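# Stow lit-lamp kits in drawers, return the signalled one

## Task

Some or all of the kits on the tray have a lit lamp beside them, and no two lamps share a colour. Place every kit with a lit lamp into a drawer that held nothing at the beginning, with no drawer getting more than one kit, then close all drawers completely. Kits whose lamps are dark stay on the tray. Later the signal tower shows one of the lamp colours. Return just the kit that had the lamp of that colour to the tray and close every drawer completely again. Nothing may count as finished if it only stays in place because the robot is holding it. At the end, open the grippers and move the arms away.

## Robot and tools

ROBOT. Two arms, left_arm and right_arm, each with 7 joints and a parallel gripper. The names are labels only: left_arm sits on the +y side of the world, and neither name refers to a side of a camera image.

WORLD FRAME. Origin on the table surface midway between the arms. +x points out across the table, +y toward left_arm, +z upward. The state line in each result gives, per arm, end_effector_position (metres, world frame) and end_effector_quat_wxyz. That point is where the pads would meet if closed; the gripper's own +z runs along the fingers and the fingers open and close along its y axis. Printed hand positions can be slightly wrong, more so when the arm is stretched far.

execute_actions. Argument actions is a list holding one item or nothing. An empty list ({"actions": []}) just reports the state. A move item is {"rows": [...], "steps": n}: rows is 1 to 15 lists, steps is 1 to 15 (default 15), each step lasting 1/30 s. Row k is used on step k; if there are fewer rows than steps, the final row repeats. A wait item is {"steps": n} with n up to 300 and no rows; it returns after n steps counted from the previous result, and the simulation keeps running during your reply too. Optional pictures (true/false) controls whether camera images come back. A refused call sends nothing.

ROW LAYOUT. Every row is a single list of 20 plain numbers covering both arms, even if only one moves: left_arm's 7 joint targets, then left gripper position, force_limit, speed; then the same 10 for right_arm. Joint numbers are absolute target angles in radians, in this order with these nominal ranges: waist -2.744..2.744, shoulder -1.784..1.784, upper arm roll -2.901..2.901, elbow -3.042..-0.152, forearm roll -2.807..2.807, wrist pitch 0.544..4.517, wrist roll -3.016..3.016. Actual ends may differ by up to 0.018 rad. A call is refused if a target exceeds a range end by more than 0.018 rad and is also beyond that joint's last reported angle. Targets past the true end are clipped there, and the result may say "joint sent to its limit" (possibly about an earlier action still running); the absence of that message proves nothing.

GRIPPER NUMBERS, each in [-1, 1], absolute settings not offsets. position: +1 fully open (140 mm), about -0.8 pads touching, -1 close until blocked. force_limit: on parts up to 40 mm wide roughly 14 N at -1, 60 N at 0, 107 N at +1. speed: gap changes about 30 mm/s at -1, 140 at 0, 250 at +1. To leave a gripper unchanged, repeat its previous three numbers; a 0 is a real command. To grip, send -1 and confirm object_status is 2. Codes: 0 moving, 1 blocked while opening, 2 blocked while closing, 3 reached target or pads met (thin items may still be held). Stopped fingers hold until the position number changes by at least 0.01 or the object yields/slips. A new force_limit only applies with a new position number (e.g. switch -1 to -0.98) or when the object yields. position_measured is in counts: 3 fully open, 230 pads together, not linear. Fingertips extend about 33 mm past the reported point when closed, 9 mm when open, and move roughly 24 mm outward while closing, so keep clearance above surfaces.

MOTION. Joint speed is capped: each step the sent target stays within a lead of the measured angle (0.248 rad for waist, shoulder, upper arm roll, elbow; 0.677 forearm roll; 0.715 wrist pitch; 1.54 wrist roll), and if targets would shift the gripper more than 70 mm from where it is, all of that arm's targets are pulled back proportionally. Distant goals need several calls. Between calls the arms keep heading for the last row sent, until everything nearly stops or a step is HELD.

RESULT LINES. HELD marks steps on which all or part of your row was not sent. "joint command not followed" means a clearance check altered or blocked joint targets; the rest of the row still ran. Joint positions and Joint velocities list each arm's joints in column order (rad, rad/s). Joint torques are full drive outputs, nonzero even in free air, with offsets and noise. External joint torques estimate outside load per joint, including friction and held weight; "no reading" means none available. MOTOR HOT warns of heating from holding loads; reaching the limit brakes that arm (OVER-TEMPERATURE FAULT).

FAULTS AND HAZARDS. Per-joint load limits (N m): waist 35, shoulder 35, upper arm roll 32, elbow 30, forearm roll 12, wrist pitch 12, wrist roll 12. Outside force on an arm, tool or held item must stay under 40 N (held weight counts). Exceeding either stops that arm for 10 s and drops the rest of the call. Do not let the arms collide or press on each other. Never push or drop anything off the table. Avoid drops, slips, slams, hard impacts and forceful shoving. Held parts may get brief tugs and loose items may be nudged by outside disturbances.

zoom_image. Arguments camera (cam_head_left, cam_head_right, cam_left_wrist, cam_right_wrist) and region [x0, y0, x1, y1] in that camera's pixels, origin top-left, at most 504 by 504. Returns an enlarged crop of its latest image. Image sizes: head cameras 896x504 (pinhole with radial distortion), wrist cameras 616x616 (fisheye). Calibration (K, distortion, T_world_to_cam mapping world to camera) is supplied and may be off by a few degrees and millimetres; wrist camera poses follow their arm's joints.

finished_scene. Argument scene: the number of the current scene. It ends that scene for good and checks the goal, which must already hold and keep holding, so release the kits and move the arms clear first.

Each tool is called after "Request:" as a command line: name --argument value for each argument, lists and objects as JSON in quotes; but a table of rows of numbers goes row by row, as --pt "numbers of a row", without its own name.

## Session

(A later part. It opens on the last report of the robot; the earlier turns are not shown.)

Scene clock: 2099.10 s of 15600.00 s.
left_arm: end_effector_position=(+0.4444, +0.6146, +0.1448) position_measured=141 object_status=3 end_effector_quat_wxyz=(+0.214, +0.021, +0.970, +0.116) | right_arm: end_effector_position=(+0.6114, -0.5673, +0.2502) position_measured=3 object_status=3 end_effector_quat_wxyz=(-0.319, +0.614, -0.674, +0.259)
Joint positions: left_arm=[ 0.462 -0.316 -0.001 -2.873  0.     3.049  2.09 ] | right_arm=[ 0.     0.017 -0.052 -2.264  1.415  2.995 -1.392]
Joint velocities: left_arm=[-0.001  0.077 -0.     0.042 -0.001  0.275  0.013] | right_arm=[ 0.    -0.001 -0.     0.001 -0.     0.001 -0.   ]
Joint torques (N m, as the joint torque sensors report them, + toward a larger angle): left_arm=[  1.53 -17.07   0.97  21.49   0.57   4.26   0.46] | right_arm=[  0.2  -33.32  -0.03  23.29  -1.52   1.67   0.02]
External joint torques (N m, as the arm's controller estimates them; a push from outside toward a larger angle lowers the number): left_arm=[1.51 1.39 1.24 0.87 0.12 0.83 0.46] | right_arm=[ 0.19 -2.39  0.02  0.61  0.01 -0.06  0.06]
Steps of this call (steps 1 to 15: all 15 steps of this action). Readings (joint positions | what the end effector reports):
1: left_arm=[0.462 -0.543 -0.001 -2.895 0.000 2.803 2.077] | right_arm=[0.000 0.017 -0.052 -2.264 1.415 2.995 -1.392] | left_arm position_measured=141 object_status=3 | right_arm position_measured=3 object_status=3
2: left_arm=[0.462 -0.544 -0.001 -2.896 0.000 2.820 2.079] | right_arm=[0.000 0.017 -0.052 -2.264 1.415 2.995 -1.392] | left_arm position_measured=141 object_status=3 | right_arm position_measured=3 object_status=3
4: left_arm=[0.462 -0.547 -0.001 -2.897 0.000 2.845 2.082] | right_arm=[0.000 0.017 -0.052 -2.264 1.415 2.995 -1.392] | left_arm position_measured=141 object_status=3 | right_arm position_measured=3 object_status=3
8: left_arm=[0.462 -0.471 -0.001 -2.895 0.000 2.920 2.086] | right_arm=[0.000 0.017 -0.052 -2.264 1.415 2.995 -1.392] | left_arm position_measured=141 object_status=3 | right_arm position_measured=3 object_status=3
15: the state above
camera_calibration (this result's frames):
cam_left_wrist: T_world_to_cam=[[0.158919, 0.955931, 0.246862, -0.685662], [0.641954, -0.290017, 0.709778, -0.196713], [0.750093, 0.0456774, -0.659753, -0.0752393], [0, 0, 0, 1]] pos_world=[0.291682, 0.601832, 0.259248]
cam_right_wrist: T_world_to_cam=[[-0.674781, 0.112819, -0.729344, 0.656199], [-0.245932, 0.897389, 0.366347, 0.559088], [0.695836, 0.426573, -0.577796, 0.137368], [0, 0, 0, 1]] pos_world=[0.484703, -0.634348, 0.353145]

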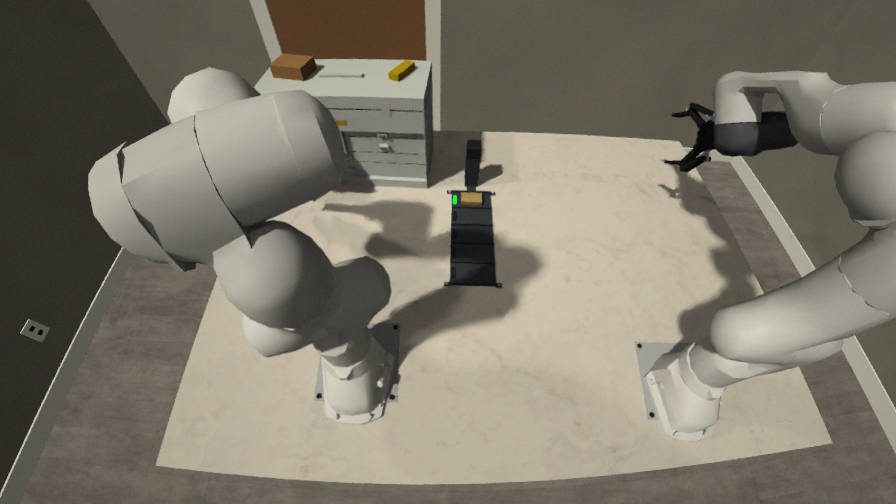

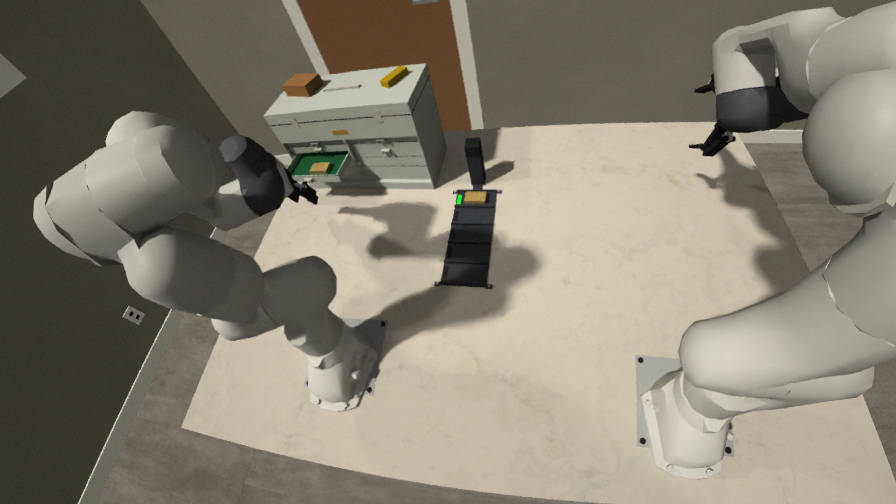

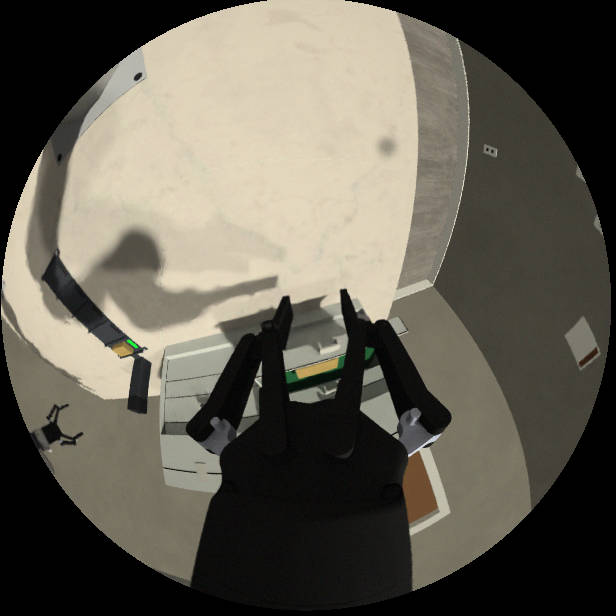

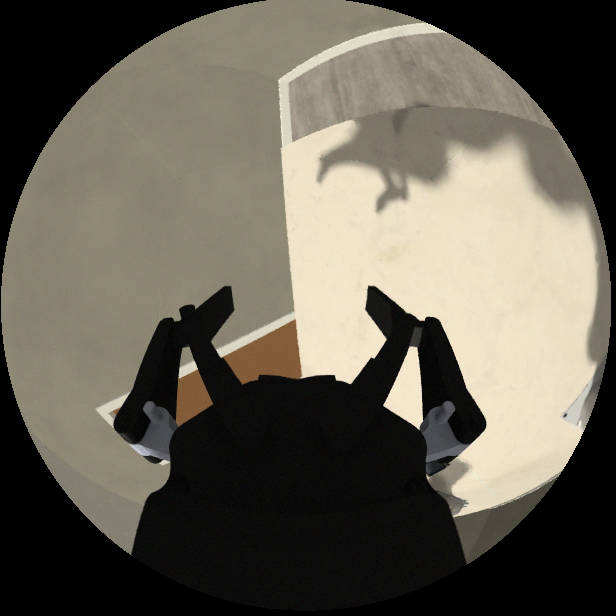

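Move to the grip pose slowly and grip.

Request:
execute_actions --actions '[{"rows":[[0.46,-0.298,0,-2.854,0,3.102,2.09,-0.1,-0.3,-0.5,0.0,0.017,-0.05,-2.264,1.415,2.995,-1.392,1,0,0],[0.456,-0.286,0,-2.842,0,3.102,2.09,-0.1,-0.3,-0.5,0.0,0.017,-0.05,-2.264,1.415,2.995,-1.392,1,0,0],[0.451,-0.274,0,-2.829,0,3.102,2.085,-0.1,-0.3,-0.5,0.0,0.017,-0.05,-2.264,1.415,2.995,-1.392,1,0,0],[0.447,-0.262,0,-2.816,0,3.102,2.085,-0.1,-0.3,-0.5,0.0,0.017,-0.05,-2.264,1.415,2.995,-1.392,1,0,0],[0.442,-0.25,0,-2.803,0,3.102,2.08,-0.1,-0.3,-0.5,0.0,0.017,-0.05,-2.264,1.415,2.995,-1.392,1,0,0],[0.438,-0.238,0,-2.79,0,3.102,2.08,-0.1,-0.3,-0.5,0.0,0.017,-0.05,-2.264,1.415,2.995,-1.392,1,0,0],[0.433,-0.225,0,-2.778,0,3.102,2.08,-0.1,-0.3,-0.5,0.0,0.017,-0.05,-2.264,1.415,2.995,-1.392,1,0,0]],"steps":13}]' --pictures false

Request:
execute_actions --actions '[{"rows":[[0.433,-0.225,0,-2.778,0,3.102,2.08,-1,-0.3,-0.5,0.0,0.017,-0.05,-2.264,1.415,2.995,-1.392,1,0,0]],"steps":15}]' --pictures false

Scene clock: 2114.17 s of 15600.00 s.
left_arm: end_effector_position=(+0.4882, +0.6216, +0.1593) position_measured=141 object_status=3 end_effector_quat_wxyz=(+0.238, +0.033, +0.963, +0.125) | right_arm: end_effector_position=(+0.6114, -0.5673, +0.2502) position_measured=3 object_status=3 end_effector_quat_wxyz=(-0.319, +0.614, -0.674, +0.259)
Joint positions: left_arm=[ 0.436 -0.228 -0.001 -2.781  0.     3.098  2.089] | right_arm=[ 0.     0.017 -0.052 -2.264  1.415  2.995 -1.392]
Joint velocities: left_arm=[-0.006  0.023  0.     0.02  -0.     0.    -0.006] | right_arm=[ 0.     0.     0.     0.    -0.     0.     0.001]
Joint torques (N m, as the joint torque sensors report them, + toward a larger angle): left_arm=[ -2.52 -19.11   0.64  20.67   0.59   4.01  -0.21] | right_arm=[  0.07 -32.74  -0.14  23.27  -1.54   1.65   0.07]
External joint torques (N m, as the arm's controller estimates them; a push from outside toward a larger angle lowers the number): left_arm=[-2.67  0.77  0.68  0.91  0.15  0.7  -0.21] | right_arm=[ 0.02 -1.9  -0.13  0.6   0.   -0.07  0.12]
Steps of this call (steps 1 to 30: the robot went on to your last target; steps 31 to 90: nothing new was sent; then 11.63 s passed at rest; steps 91 to 103: all 13 steps of this action). Readings (joint positions | what the end effector reports):
91: left_arm=[0.462 -0.309 -0.001 -2.866 0.000 3.096 2.093] | right_arm=[0.000 0.017 -0.052 -2.264 1.415 2.995 -1.392] | left_arm position_measured=141 object_status=3 | right_arm position_measured=3 object_status=3
92: left_arm=[0.462 -0.303 -0.001 -2.859 0.000 3.096 2.093] | right_arm=[0.000 0.017 -0.052 -2.264 1.415 2.995 -1.392] | left_arm position_measured=141 object_status=3 | right_arm position_measured=3 object_status=3
94: left_arm=[0.457 -0.285 -0.001 -2.840 0.000 3.097 2.093] | right_arm=[0.000 0.017 -0.052 -2.264 1.415 2.995 -1.392] | left_arm position_measured=141 object_status=3 | right_arm position_measured=3 object_status=3
98: left_arm=[0.442 -0.243 -0.001 -2.795 0.000 3.098 2.091] | right_arm=[0.000 0.017 -0.052 -2.264 1.415 2.995 -1.392] | left_arm position_measured=141 object_status=3 | right_arm position_measured=3 object_status=3
103: the state above

Scene clock: 2114.67 s of 15600.00 s.
left_arm: end_effector_position=(+0.4881, +0.6221, +0.1585) position_measured=205 object_status=0 end_effector_quat_wxyz=(+0.238, +0.031, +0.963, +0.125) | right_arm: end_effector_position=(+0.6114, -0.5673, +0.2502) position_measured=3 object_status=3 end_effector_quat_wxyz=(-0.319, +0.614, -0.674, +0.259)
Joint positions: left_arm=[ 0.436 -0.226  0.001 -2.78   0.     3.098  2.087] | right_arm=[ 0.     0.017 -0.052 -2.264  1.415  2.995 -1.392]
Joint velocities: left_arm=[-0.003  0.001  0.001  0.005  0.     0.    -0.   ] | right_arm=[ 0.    -0.001  0.001  0.    -0.001  0.001  0.001]
Joint torques (N m, as the joint torque sensors report them, + toward a larger angle): left_arm=[ -2.24 -18.46  -0.1   20.38   0.68   4.09  -0.31] | right_arm=[  0.46 -32.68   0.05  22.92  -1.5    1.61   0.05]
External joint torques (N m, as the arm's controller estimates them; a push from outside toward a larger angle lowers the number): left_arm=[-2.22  1.31  0.13  0.46  0.21  0.77 -0.31] | right_arm=[ 0.42 -1.65  0.08  0.15  0.04 -0.12  0.09]
Steps of this call (steps 1 to 15: all 15 steps of this action). Readings (joint positions | what the end effector reports):
1: left_arm=[0.436 -0.228 -0.001 -2.781 0.000 3.098 2.089] | right_arm=[0.000 0.017 -0.052 -2.264 1.415 2.995 -1.392] | left_arm position_measured=141 object_status=0 | right_arm position_measured=3 object_status=3
2: left_arm=[0.436 -0.228 -0.001 -2.780 0.000 3.098 2.089] | right_arm=[0.000 0.017 -0.052 -2.264 1.415 2.995 -1.392] | left_arm position_measured=145 object_status=0 | right_arm position_measured=3 object_status=3
4: left_arm=[0.436 -0.227 -0.001 -2.780 0.000 3.098 2.088] | right_arm=[0.000 0.017 -0.052 -2.264 1.415 2.995 -1.392] | left_arm position_measured=155 object_status=0 | right_arm position_measured=3 object_status=3
8: left_arm=[0.436 -0.227 -0.001 -2.780 0.000 3.098 2.088] | right_arm=[0.000 0.017 -0.052 -2.264 1.415 2.995 -1.392] | left_arm position_measured=173 object_status=0 | right_arm position_measured=3 object_status=3
15: the state above

Slipped past; reopen and just push with open tips.

Request:
execute_actions --actions '[{"rows":[[0.433,-0.225,0,-2.778,0,3.102,2.08,-0.1,-0.3,-0.3,0.0,0.017,-0.05,-2.264,1.415,2.995,-1.392,1,0,0]],"steps":15}]'

Request:
zoom_image --camera "cam_left_wrist" --region '[240,240,400,400]'

Scene clock: 2123.77 s of 15600.00 s.
left_arm: end_effector_position=(+0.4885, +0.6221, +0.1589) position_measured=152 object_status=0 end_effector_quat_wxyz=(+0.238, +0.031, +0.963, +0.125) | right_arm: end_effector_position=(+0.6114, -0.5673, +0.2502) position_measured=3 object_status=3 end_effector_quat_wxyz=(-0.319, +0.614, -0.674, +0.259)
Joint positions: left_arm=[ 0.436 -0.226  0.001 -2.779  0.     3.098  2.087] | right_arm=[ 0.     0.017 -0.052 -2.264  1.415  2.995 -1.392]
Joint velocities: left_arm=[ 0.     0.001 -0.    -0.001  0.     0.    -0.001] | right_arm=[-0.001  0.002 -0.001  0.001  0.    -0.001  0.   ]
Joint torques (N m, as the joint torque sensors report them, + toward a larger angle): left_arm=[ -2.28 -19.15  -0.46  20.75   0.65   4.02  -0.24] | right_arm=[  0.18 -32.8   -0.02  23.22  -1.58   1.61   0.04]
External joint torques (N m, as the arm's controller estimates them; a push from outside toward a larger angle lowers the number): left_arm=[-2.22  0.68 -0.18  0.81  0.17  0.7  -0.24] | right_arm=[ 0.34 -2.    0.21  0.53 -0.05 -0.13  0.08]
Steps of this call (steps 1 to 15: the robot went on to your last target; steps 16 to 90: nothing new was sent; then 5.60 s passed at rest; steps 91 to 105: all 15 steps of this action). Readings (joint positions | what the end effector reports):
91: left_arm=[0.436 -0.226 0.001 -2.779 0.000 3.098 2.087] | right_arm=[0.000 0.017 -0.052 -2.264 1.415 2.995 -1.392] | left_arm position_measured=232 object_status=0 | right_arm position_measured=3 object_status=3
92: left_arm=[0.436 -0.226 0.001 -2.779 0.000 3.098 2.087] | right_arm=[0.000 0.017 -0.052 -2.264 1.415 2.995 -1.392] | left_arm position_measured=231 object_status=0 | right_arm position_measured=3 object_status=3
94: left_arm=[0.436 -0.226 0.001 -2.779 0.000 3.098 2.087] | right_arm=[0.000 0.017 -0.052 -2.264 1.415 2.995 -1.392] | left_arm position_measured=216 object_status=0 | right_arm position_measured=3 object_status=3
98: left_arm=[0.436 -0.226 0.001 -2.779 0.000 3.098 2.087] | right_arm=[0.000 0.017 -0.052 -2.264 1.415 2.995 -1.392] | left_arm position_measured=193 object_status=0 | right_arm position_measured=3 object_status=3
105: the state above
camera_calibration (this result's frames):
cam_left_wrist: T_world_to_cam=[[0.167697, 0.94649, 0.275743, -0.706366], [0.600076, -0.31992, 0.733185, -0.197541], [0.782168, 0.0425138, -0.621615, -0.119149], [0, 0, 0, 1]] pos_world=[0.330189, 0.610437, 0.265545]
cam_right_wrist: T_world_to_cam=[[-0.674781, 0.112819, -0.729343, 0.656199], [-0.245932, 0.897389, 0.366347, 0.559088], [0.695836, 0.426573, -0.577796, 0.137368], [0, 0, 0, 1]] pos_world=[0.484703, -0.634348, 0.353145]

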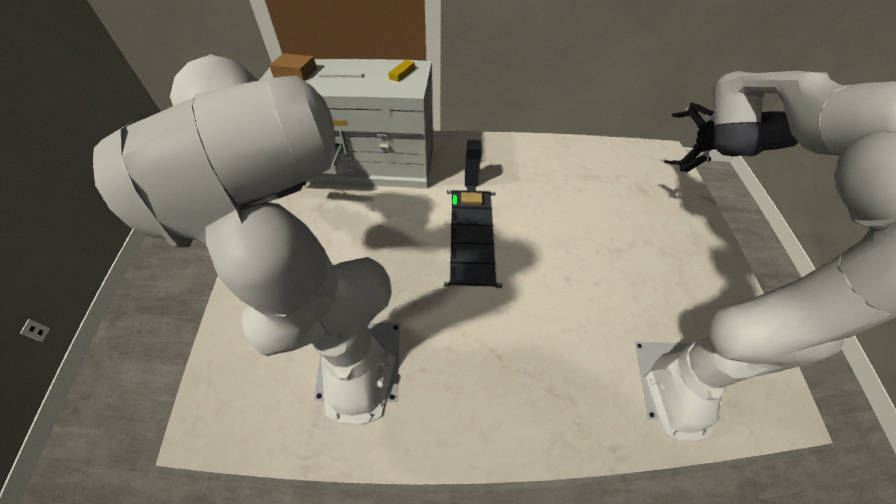

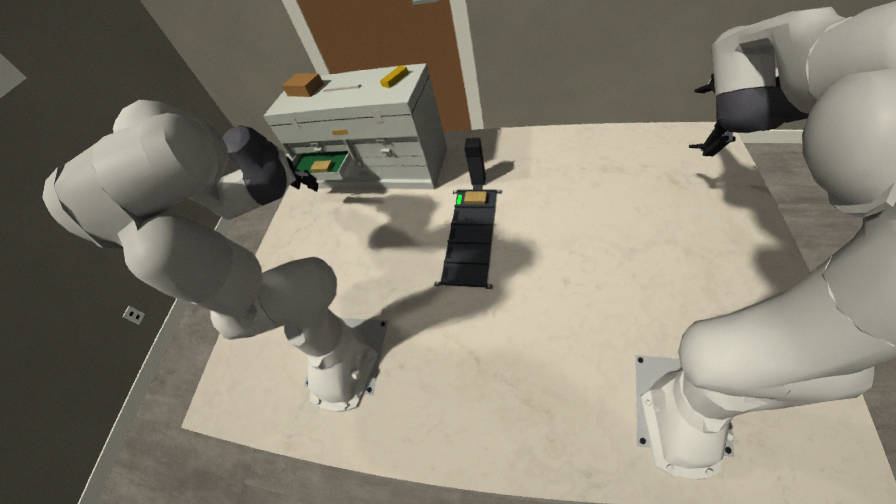

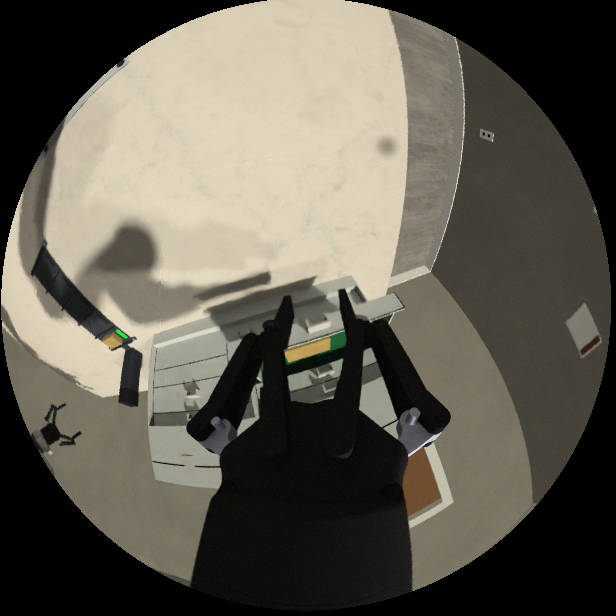

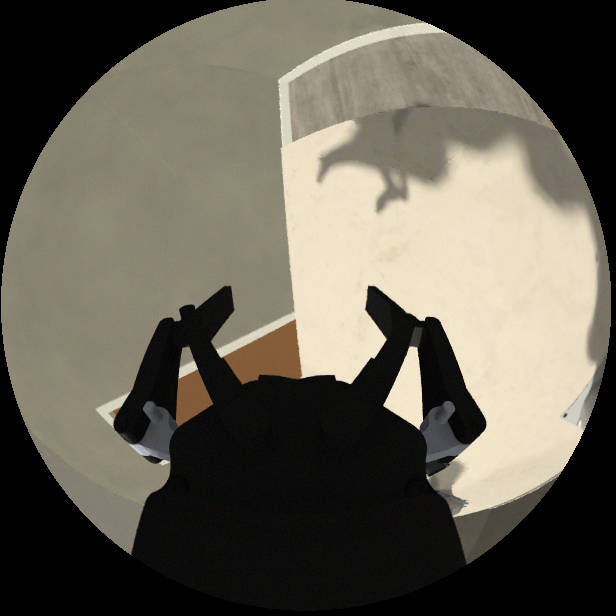

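Region (240, 240, 400, 400) of cam_left_wrist's 616x616 image, scaled by 3.150, with more detail than that image has.

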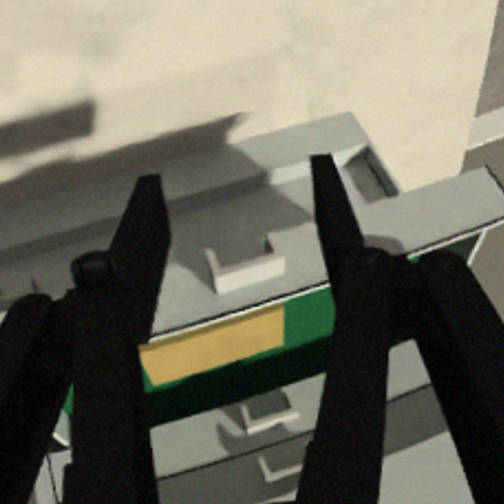

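Request:
execute_actions --actions '[{"rows":[[0.431,-0.218,0,-2.773,0,3.1,2.07,-0.1,-0.3,-0.3,0.0,0.017,-0.05,-2.264,1.415,2.995,-1.392,1,0,0],[0.428,-0.21,0,-2.764,0,3.1,2.07,-0.1,-0.3,-0.3,0.0,0.017,-0.05,-2.264,1.415,2.995,-1.392,1,0,0],[0.425,-0.2,0,-2.754,0,3.1,2.07,-0.1,-0.3,-0.3,0.0,0.017,-0.05,-2.264,1.415,2.995,-1.392,1,0,0],[0.422,-0.19,0,-2.743,0,3.098,2.06,-0.1,-0.3,-0.3,0.0,0.017,-0.05,-2.264,1.415,2.995,-1.392,1,0,0],[0.418,-0.18,0,-2.732,0,3.097,2.06,-0.1,-0.3,-0.3,0.0,0.017,-0.05,-2.264,1.415,2.995,-1.392,1,0,0],[0.414,-0.167,0,-2.718,0,3.096,2.06,-0.1,-0.3,-0.3,0.0,0.017,-0.05,-2.264,1.415,2.995,-1.392,1,0,0],[0.409,-0.1544,0,-2.7045,0,3.094,2.05,-0.1,-0.3,-0.3,0.0,0.017,-0.05,-2.264,1.415,2.995,-1.392,1,0,0],[0.405,-0.142,0,-2.69,0,3.092,2.05,-0.1,-0.3,-0.3,0.0,0.017,-0.05,-2.264,1.415,2.995,-1.392,1,0,0],[0.401,-0.13,0,-2.676,0,3.09,2.04,-0.1,-0.3,-0.3,0.0,0.017,-0.05,-2.264,1.415,2.995,-1.392,1,0,0],[0.397,-0.118,0,-2.662,0,3.088,2.04,-0.1,-0.3,-0.3,0.0,0.017,-0.05,-2.264,1.415,2.995,-1.392,1,0,0],[0.393,-0.105,0,-2.648,0,3.086,2.04,-0.1,-0.3,-0.3,0.0,0.017,-0.05,-2.264,1.415,2.995,-1.392,1,0,0],[0.389,-0.093,0,-2.634,0,3.084,2.03,-0.1,-0.3,-0.3,0.0,0.017,-0.05,-2.264,1.415,2.995,-1.392,1,0,0],[0.385,-0.081,0,-2.62,0,3.081,2.03,-0.1,-0.3,-0.3,0.0,0.017,-0.05,-2.264,1.415,2.995,-1.392,1,0,0],[0.3815,-0.069,0,-2.605,0,3.078,2.03,-0.1,-0.3,-0.3,0.0,0.017,-0.05,-2.264,1.415,2.995,-1.392,1,0,0],[0.378,-0.057,0,-2.59,0,3.075,2.02,-0.1,-0.3,-0.3,0.0,0.017,-0.05,-2.264,1.415,2.995,-1.392,1,0,0]]}]' --pictures false

Request:
execute_actions --actions '[{"rows":[[0.3745,-0.0455,0,-2.576,0,3.072,2.02,-0.1,-0.3,-0.3,0.0,0.017,-0.05,-2.264,1.415,2.995,-1.392,1,0,0],[0.371,-0.034,0,-2.561,0,3.069,2.02,-0.1,-0.3,-0.3,0.0,0.017,-0.05,-2.264,1.415,2.995,-1.392,1,0,0],[0.3675,-0.022,0,-2.546,0,3.066,2.01,-0.1,-0.3,-0.3,0.0,0.017,-0.05,-2.264,1.415,2.995,-1.392,1,0,0],[0.364,-0.01,0,-2.5316,0,3.063,2.01,-0.1,-0.3,-0.3,0.0,0.017,-0.05,-2.264,1.415,2.995,-1.392,1,0,0],[0.361,0.0015,0,-2.516,0,3.059,2.01,-0.1,-0.3,-0.3,0.0,0.017,-0.05,-2.264,1.415,2.995,-1.392,1,0,0],[0.357,0.013,0,-2.501,0,3.056,2.0,-0.1,-0.3,-0.3,0.0,0.017,-0.05,-2.264,1.415,2.995,-1.392,1,0,0],[0.354,0.0245,0,-2.486,0,3.052,2.0,-0.1,-0.3,-0.3,0.0,0.017,-0.05,-2.264,1.415,2.995,-1.392,1,0,0],[0.351,0.034,0,-2.474,0,3.049,2.0,-0.1,-0.3,-0.3,0.0,0.017,-0.05,-2.264,1.415,2.995,-1.392,1,0,0],[0.349,0.043,0,-2.461,0,3.047,2.0,-0.1,-0.3,-0.3,0.0,0.017,-0.05,-2.264,1.415,2.995,-1.392,1,0,0],[0.347,0.05,0,-2.452,0,3.045,2.0,-0.1,-0.3,-0.3,0.0,0.017,-0.05,-2.264,1.415,2.995,-1.392,1,0,0],[0.345,0.055,0,-2.446,0,3.044,2.0,-0.1,-0.3,-0.3,0.0,0.017,-0.05,-2.264,1.415,2.995,-1.392,1,0,0],[0.344,0.059,0,-2.44,0,3.044,2.0,-0.1,-0.3,-0.3,0.0,0.017,-0.05,-2.264,1.415,2.995,-1.392,1,0,0],[0.343,0.0635,0,-2.434,0,3.043,2.0,-0.1,-0.3,-0.3,0.0,0.017,-0.05,-2.264,1.415,2.995,-1.392,1,0,0],[0.342,0.068,0,-2.428,0,3.042,2.0,-0.1,-0.3,-0.3,0.0,0.017,-0.05,-2.264,1.415,2.995,-1.392,1,0,0]],"steps":15}]' --pictures false

Request:
execute_actions --actions '[{"steps":20}]'

Request:
zoom_image --camera "cam_left_wrist" --region '[180,200,440,460]'

Scene clock: 2162.80 s of 15600.00 s.
left_arm: end_effector_position=(+0.5446, +0.6199, +0.1584) position_measured=141 object_status=3 end_effector_quat_wxyz=(+0.243, +0.039, +0.962, +0.116) | right_arm: end_effector_position=(+0.6114, -0.5673, +0.2502) position_measured=3 object_status=3 end_effector_quat_wxyz=(-0.319, +0.614, -0.674, +0.259)
Joint positions: left_arm=[ 0.39  -0.084  0.001 -2.624  0.     3.086  2.056] | right_arm=[ 0.     0.017 -0.052 -2.264  1.415  2.995 -1.392]
Joint velocities: left_arm=[-0.109  0.352  0.002  0.406  0.001 -0.062 -0.094] | right_arm=[-0.001 -0.    -0.001  0.001 -0.001  0.     0.   ]
Joint torques (N m, as the joint torque sensors report them, + toward a larger angle): left_arm=[ -2.74 -25.96  -0.93  20.11   0.63   3.33  -0.24] | right_arm=[  0.12 -32.76  -0.06  23.29  -1.54   1.6    0.03]
External joint torques (N m, as the arm's controller estimates them; a push from outside toward a larger angle lowers the number): left_arm=[-3.26  1.02 -0.77  1.83  0.15  0.04 -0.24] | right_arm=[ 0.2  -1.8   0.08  0.57  0.   -0.14  0.07]
Steps of this call (steps 1 to 15: the robot went on to your last target; steps 16 to 90: nothing new was sent; then 35.53 s passed at rest; steps 91 to 105: all 15 steps of this action). Readings (joint positions | what the end effector reports):
91: left_arm=[0.435 -0.225 0.001 -2.778 0.000 3.098 2.086] | right_arm=[0.000 0.017 -0.052 -2.264 1.415 2.995 -1.392] | left_arm position_measured=141 object_status=3 | right_arm position_measured=3 object_status=3
92: left_arm=[0.434 -0.221 0.001 -2.775 0.000 3.098 2.085] | right_arm=[0.000 0.017 -0.052 -2.264 1.415 2.995 -1.392] | left_arm position_measured=141 object_status=3 | right_arm position_measured=3 object_status=3
94: left_arm=[0.430 -0.209 0.001 -2.762 0.000 3.098 2.082] | right_arm=[0.000 0.017 -0.052 -2.264 1.415 2.995 -1.392] | left_arm position_measured=141 object_status=3 | right_arm position_measured=3 object_status=3
98: left_arm=[0.417 -0.168 0.001 -2.719 0.000 3.097 2.075] | right_arm=[0.000 0.017 -0.052 -2.264 1.415 2.995 -1.392] | left_arm position_measured=141 object_status=3 | right_arm position_measured=3 object_status=3
105: the state above

Scene clock: 2163.30 s of 15600.00 s.
left_arm: end_effector_position=(+0.6056, +0.6167, +0.1573) position_measured=141 object_status=3 end_effector_quat_wxyz=(+0.247, +0.041, +0.962, +0.106) | right_arm: end_effector_position=(+0.6114, -0.5673, +0.2502) position_measured=3 object_status=3 end_effector_quat_wxyz=(-0.319, +0.614, -0.674, +0.259)
Joint positions: left_arm=[ 0.348  0.061  0.001 -2.442  0.     3.048  2.019] | right_arm=[ 0.     0.017 -0.052 -2.264  1.415  2.995 -1.392]
Joint velocities: left_arm=[-0.03   0.1    0.     0.129  0.001 -0.039 -0.038] | right_arm=[-0.001  0.     0.    -0.001  0.001  0.     0.   ]
Joint torques (N m, as the joint torque sensors report them, + toward a larger angle): left_arm=[ -2.57 -30.6   -0.71  21.81   0.61   3.7   -0.43] | right_arm=[  0.4  -32.81  -0.6   23.19  -1.52   1.61   0.04]
External joint torques (N m, as the arm's controller estimates them; a push from outside toward a larger angle lowers the number): left_arm=[-2.97  0.88 -1.16  1.86  0.17  0.33 -0.42] | right_arm=[ 0.42 -2.02 -0.52  0.63  0.   -0.11  0.08]
Steps of this call (steps 1 to 15: all 15 steps of this action). Readings (joint positions | what the end effector reports):
1: left_arm=[0.387 -0.071 0.001 -2.609 0.000 3.084 2.053] | right_arm=[0.000 0.017 -0.052 -2.264 1.415 2.995 -1.392] | left_arm position_measured=141 object_status=3 | right_arm position_measured=3 object_status=3
2: left_arm=[0.383 -0.060 0.001 -2.595 0.000 3.081 2.051] | right_arm=[0.000 0.017 -0.052 -2.264 1.415 2.995 -1.392] | left_arm position_measured=141 object_status=3 | right_arm position_measured=3 object_status=3
4: left_arm=[0.376 -0.036 0.001 -2.566 0.000 3.075 2.044] | right_arm=[0.000 0.017 -0.052 -2.264 1.415 2.995 -1.392] | left_arm position_measured=141 object_status=3 | right_arm position_measured=3 object_status=3
8: left_arm=[0.362 0.011 0.001 -2.507 0.000 3.063 2.032] | right_arm=[0.000 0.017 -0.052 -2.264 1.415 2.995 -1.392] | left_arm position_measured=141 object_status=3 | right_arm position_measured=3 object_status=3
15: the state above

Scene clock: 2163.97 s of 15600.00 s.
left_arm: end_effector_position=(+0.6080, +0.6165, +0.1571) position_measured=141 object_status=3 end_effector_quat_wxyz=(+0.247, +0.037, +0.963, +0.104) | right_arm: end_effector_position=(+0.6114, -0.5673, +0.2502) position_measured=3 object_status=3 end_effector_quat_wxyz=(-0.319, +0.614, -0.674, +0.259)
Joint positions: left_arm=[ 0.346  0.068  0.001 -2.432  0.     3.042  2.009] | right_arm=[ 0.     0.017 -0.052 -2.264  1.415  2.995 -1.392]
Joint velocities: left_arm=[ 0.001  0.001  0.     0.     0.001 -0.001 -0.003] | right_arm=[-0.     0.001  0.001  0.     0.     0.001  0.001]
Joint torques (N m, as the joint torque sensors report them, + toward a larger angle): left_arm=[ -3.1  -29.56   0.28  22.37   0.75   3.49  -0.38] | right_arm=[  0.08 -32.2   -0.34  23.11  -1.51   1.61  -0.01]
External joint torques (N m, as the arm's controller estimates them; a push from outside toward a larger angle lowers the number): left_arm=[-3.04  1.14  0.27  1.71  0.24  0.17 -0.38] | right_arm=[ 0.02 -1.43 -0.34  0.52  0.02 -0.1   0.04]
Steps of this call (steps 1 to 15: the robot went on to your last target; steps 16 to 20: nothing new was sent). Readings (joint positions | what the end effector reports):
1: left_arm=[0.347 0.064 0.001 -2.438 0.000 3.047 2.018] | right_arm=[0.000 0.017 -0.052 -2.264 1.415 2.995 -1.392] | left_arm position_measured=141 object_status=3 | right_arm position_measured=3 object_status=3
2: left_arm=[0.347 0.065 0.001 -2.436 0.000 3.046 2.017] | right_arm=[0.000 0.017 -0.052 -2.264 1.415 2.995 -1.392] | left_arm position_measured=141 object_status=3 | right_arm position_measured=3 object_status=3
4: left_arm=[0.347 0.067 0.001 -2.434 0.000 3.044 2.015] | right_arm=[0.000 0.017 -0.052 -2.264 1.415 2.995 -1.392] | left_arm position_measured=141 object_status=3 | right_arm position_measured=3 object_status=3
8: left_arm=[0.346 0.067 0.001 -2.432 0.000 3.043 2.013] | right_arm=[0.000 0.017 -0.052 -2.264 1.415 2.995 -1.392] | left_arm position_measured=141 object_status=3 | right_arm position_measured=3 object_status=3
20: the state above
All arms were judged still, so your last target was given up. Only a new action makes them travel on or press farther. Fingers that are still opening or closing keep moving.
camera_calibration (this result's frames):
cam_left_wrist: T_world_to_cam=[[0.186439, 0.952093, 0.242403, -0.730225], [0.583003, -0.305807, 0.752722, -0.271053], [0.79079, 0.000985025, -0.612087, -0.194674], [0, 0, 0, 1]] pos_world=[0.448113, 0.612544, 0.26188]
cam_right_wrist: T_world_to_cam=[[-0.674781, 0.112819, -0.729343, 0.656199], [-0.245932, 0.897389, 0.366347, 0.559088], [0.695836, 0.426573, -0.577796, 0.137368], [0, 0, 0, 1]] pos_world=[0.484703, -0.634349, 0.353145]

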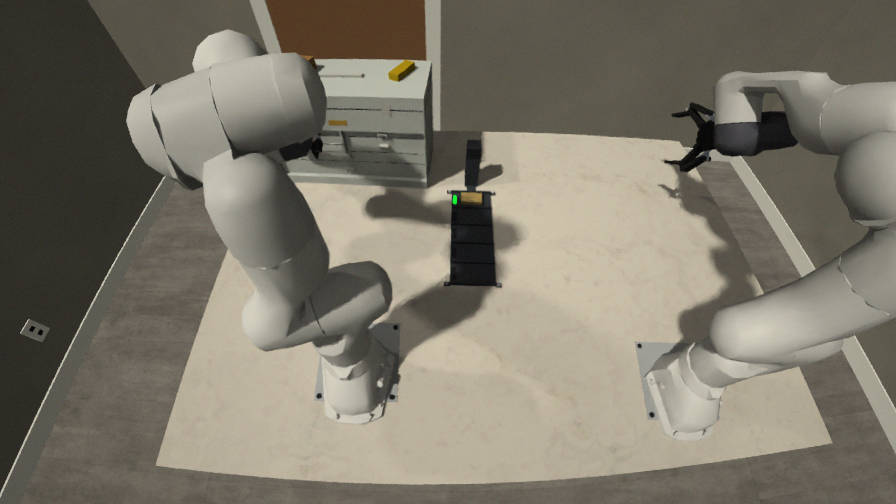

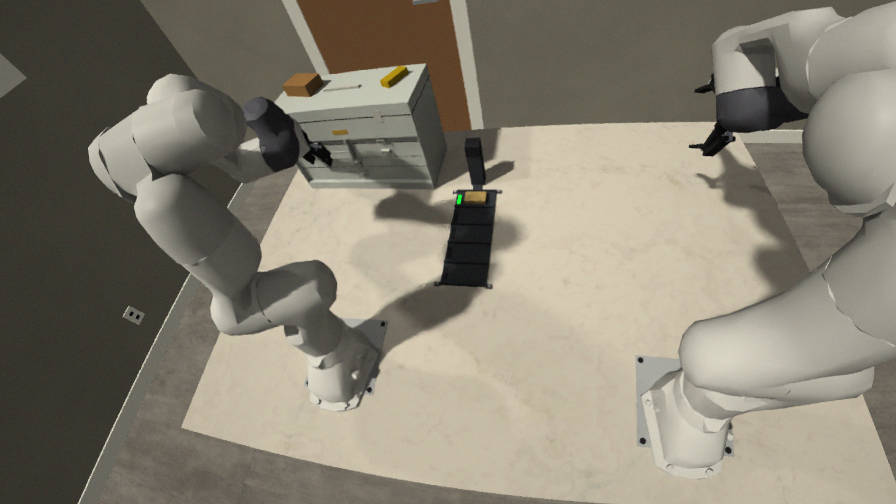

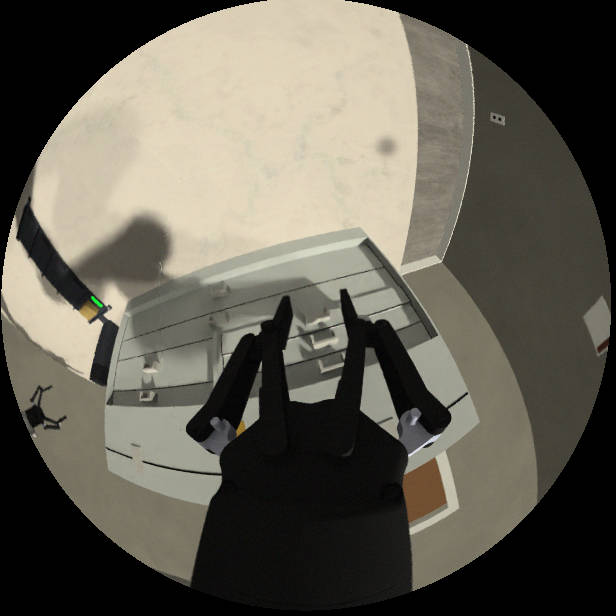

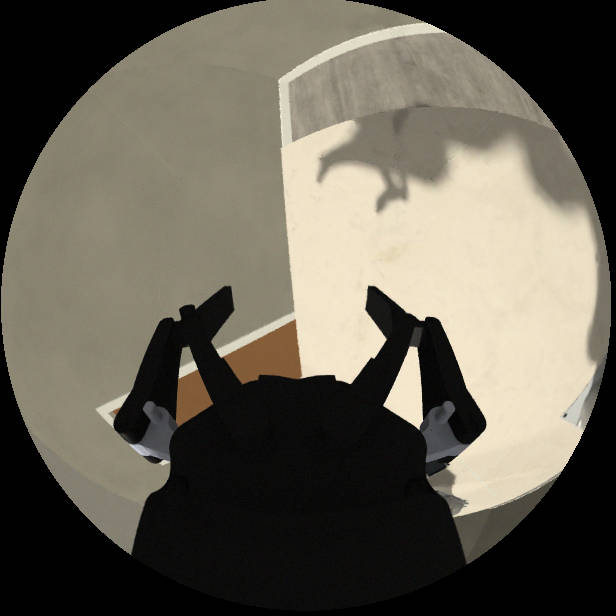

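Region (180, 200, 440, 460) of cam_left_wrist's 616x616 image, scaled by 1.938, with more detail than that image has.

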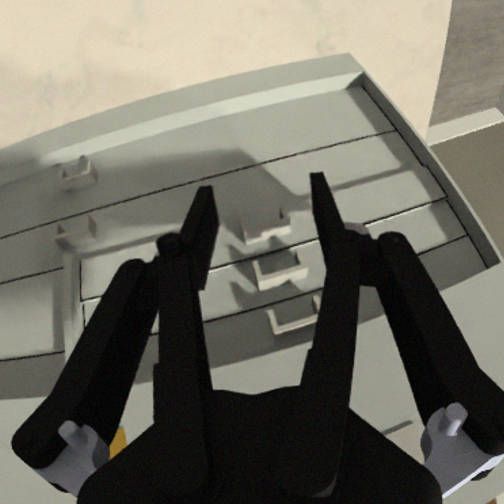

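Push 4 mm more to confirm it stops.

Request:
execute_actions --actions '[{"rows":[[0.341,0.0725,0,-2.422,0,3.041,2.0,-0.1,-0.3,-0.3,0.0,0.017,-0.05,-2.264,1.415,2.995,-1.392,1,0,0],[0.341,0.0725,0,-2.422,0,3.041,2.0,-0.1,-0.3,-0.3,0.0,0.017,-0.05,-2.264,1.415,2.995,-1.392,1,0,0],[0.341,0.0725,0,-2.422,0,3.041,2.0,-0.1,-0.3,-0.3,0.0,0.017,-0.05,-2.264,1.415,2.995,-1.392,1,0,0],[0.34,0.077,0,-2.416,0,3.04,2.0,-0.1,-0.3,-0.3,0.0,0.017,-0.05,-2.264,1.415,2.995,-1.392,1,0,0]],"steps":15}]' --pictures false

Scene clock: 2176.23 s of 15600.00 s.
left_arm: end_effector_position=(+0.6114, +0.6164, +0.1570) position_measured=141 object_status=3 end_effector_quat_wxyz=(+0.246, +0.038, +0.963, +0.104) | right_arm: end_effector_position=(+0.6114, -0.5673, +0.2502) position_measured=3 object_status=3 end_effector_quat_wxyz=(-0.319, +0.614, -0.674, +0.259)
Joint positions: left_arm=[ 0.344  0.076  0.001 -2.421  0.     3.038  2.008] | right_arm=[ 0.     0.017 -0.052 -2.264  1.415  2.995 -1.392]
Joint velocities: left_arm=[ 0.    -0.    -0.     0.    -0.001 -0.001 -0.001] | right_arm=[ 0.001 -0.001  0.001 -0.001  0.001 -0.001 -0.001]
Joint torques (N m, as the joint torque sensors report them, + toward a larger angle): left_arm=[ -3.3  -30.18  -0.17  23.54   0.59   3.87  -0.41] | right_arm=[  0.17 -32.6    0.15  22.52  -1.55   1.63   0.1 ]
External joint torques (N m, as the arm's controller estimates them; a push from outside toward a larger angle lowers the number): left_arm=[-3.3   0.89 -0.24  2.84  0.08  0.55 -0.41] | right_arm=[ 0.14 -1.65  0.18 -0.18 -0.01 -0.09  0.14]
Steps of this call (steps 1 to 90: nothing new was sent; then 8.77 s passed at rest; steps 91 to 105: all 15 steps of this action). Readings (joint positions | what the end effector reports):
91: left_arm=[0.346 0.069 0.001 -2.431 0.000 3.041 2.008] | right_arm=[0.000 0.017 -0.052 -2.264 1.415 2.995 -1.392] | left_arm position_measured=141 object_status=3 | right_arm position_measured=3 object_status=3
92: left_arm=[0.346 0.070 0.001 -2.429 0.000 3.041 2.008] | right_arm=[0.000 0.017 -0.052 -2.264 1.415 2.995 -1.392] | left_arm position_measured=141 object_status=3 | right_arm position_measured=3 object_status=3
94: left_arm=[0.345 0.072 0.001 -2.426 0.000 3.040 2.008] | right_arm=[0.000 0.017 -0.052 -2.264 1.415 2.995 -1.392] | left_arm position_measured=141 object_status=3 | right_arm position_measured=3 object_status=3
98: left_arm=[0.344 0.076 0.001 -2.422 0.000 3.039 2.008] | right_arm=[0.000 0.017 -0.052 -2.264 1.415 2.995 -1.392] | left_arm position_measured=141 object_status=3 | right_arm position_measured=3 object_status=3
105: the state above

Request:
execute_actions --actions '[{"rows":[[0.339,0.0815,0,-2.41,0,3.039,2.0,-0.1,-0.3,-0.3,0.0,0.017,-0.05,-2.264,1.415,2.995,-1.392,1,0,0],[0.339,0.0815,0,-2.41,0,3.039,2.0,-0.1,-0.3,-0.3,0.0,0.017,-0.05,-2.264,1.415,2.995,-1.392,1,0,0],[0.339,0.0815,0,-2.41,0,3.039,2.0,-0.1,-0.3,-0.3,0.0,0.017,-0.05,-2.264,1.415,2.995,-1.392,1,0,0],[0.338,0.085,0,-2.405,0,3.038,2.0,-0.1,-0.3,-0.3,0.0,0.017,-0.05,-2.264,1.415,2.995,-1.392,1,0,0]],"steps":15}]' --pictures false

Scene clock: 2193.97 s of 15600.00 s.
left_arm: end_effector_position=(+0.6123, +0.6165, +0.1569) position_measured=141 object_status=3 end_effector_quat_wxyz=(+0.244, +0.038, +0.964, +0.103) | right_arm: end_effector_position=(+0.6114, -0.5673, +0.2502) position_measured=3 object_status=3 end_effector_quat_wxyz=(-0.319, +0.614, -0.674, +0.259)
Joint positions: left_arm=[ 0.344  0.078  0.001 -2.414  0.     3.028  2.008] | right_arm=[ 0.     0.017 -0.052 -2.264  1.415  2.995 -1.392]
Joint velocities: left_arm=[ 0.    -0.     0.001 -0.    -0.    -0.003 -0.001] | right_arm=[-0.    -0.002  0.001  0.    -0.    -0.     0.001]
Joint torques (N m, as the joint torque sensors report them, + toward a larger angle): left_arm=[ -3.46 -26.32  -0.15  25.09   0.65   4.92  -0.34] | right_arm=[  0.03 -32.9   -0.09  22.92  -1.51   1.64   0.06]
External joint torques (N m, as the arm's controller estimates them; a push from outside toward a larger angle lowers the number): left_arm=[-3.42  4.9  -0.19  4.33  0.13  1.61 -0.34] | right_arm=[-0.02 -1.85 -0.07  0.19  0.03 -0.09  0.1 ]
Steps of this call (steps 1 to 15: the robot went on to your last target; steps 16 to 90: nothing new was sent; then 14.23 s passed at rest; steps 91 to 105: all 15 steps of this action). Readings (joint positions | what the end effector reports):
91: left_arm=[0.344 0.076 0.001 -2.420 0.000 3.037 2.008] | right_arm=[0.000 0.017 -0.052 -2.264 1.415 2.995 -1.392] | left_arm position_measured=141 object_status=3 | right_arm position_measured=3 object_status=3
92: left_arm=[0.344 0.077 0.001 -2.419 0.000 3.036 2.008] | right_arm=[0.000 0.017 -0.052 -2.264 1.415 2.995 -1.392] | left_arm position_measured=141 object_status=3 | right_arm position_measured=3 object_status=3
94: left_arm=[0.344 0.077 0.001 -2.417 0.000 3.034 2.008] | right_arm=[0.000 0.017 -0.052 -2.264 1.415 2.995 -1.392] | left_arm position_measured=141 object_status=3 | right_arm position_measured=3 object_status=3
98: left_arm=[0.344 0.078 0.001 -2.415 0.000 3.030 2.008] | right_arm=[0.000 0.017 -0.052 -2.264 1.415 2.995 -1.392] | left_arm position_measured=141 object_status=3 | right_arm position_measured=3 object_status=3
105: the state above


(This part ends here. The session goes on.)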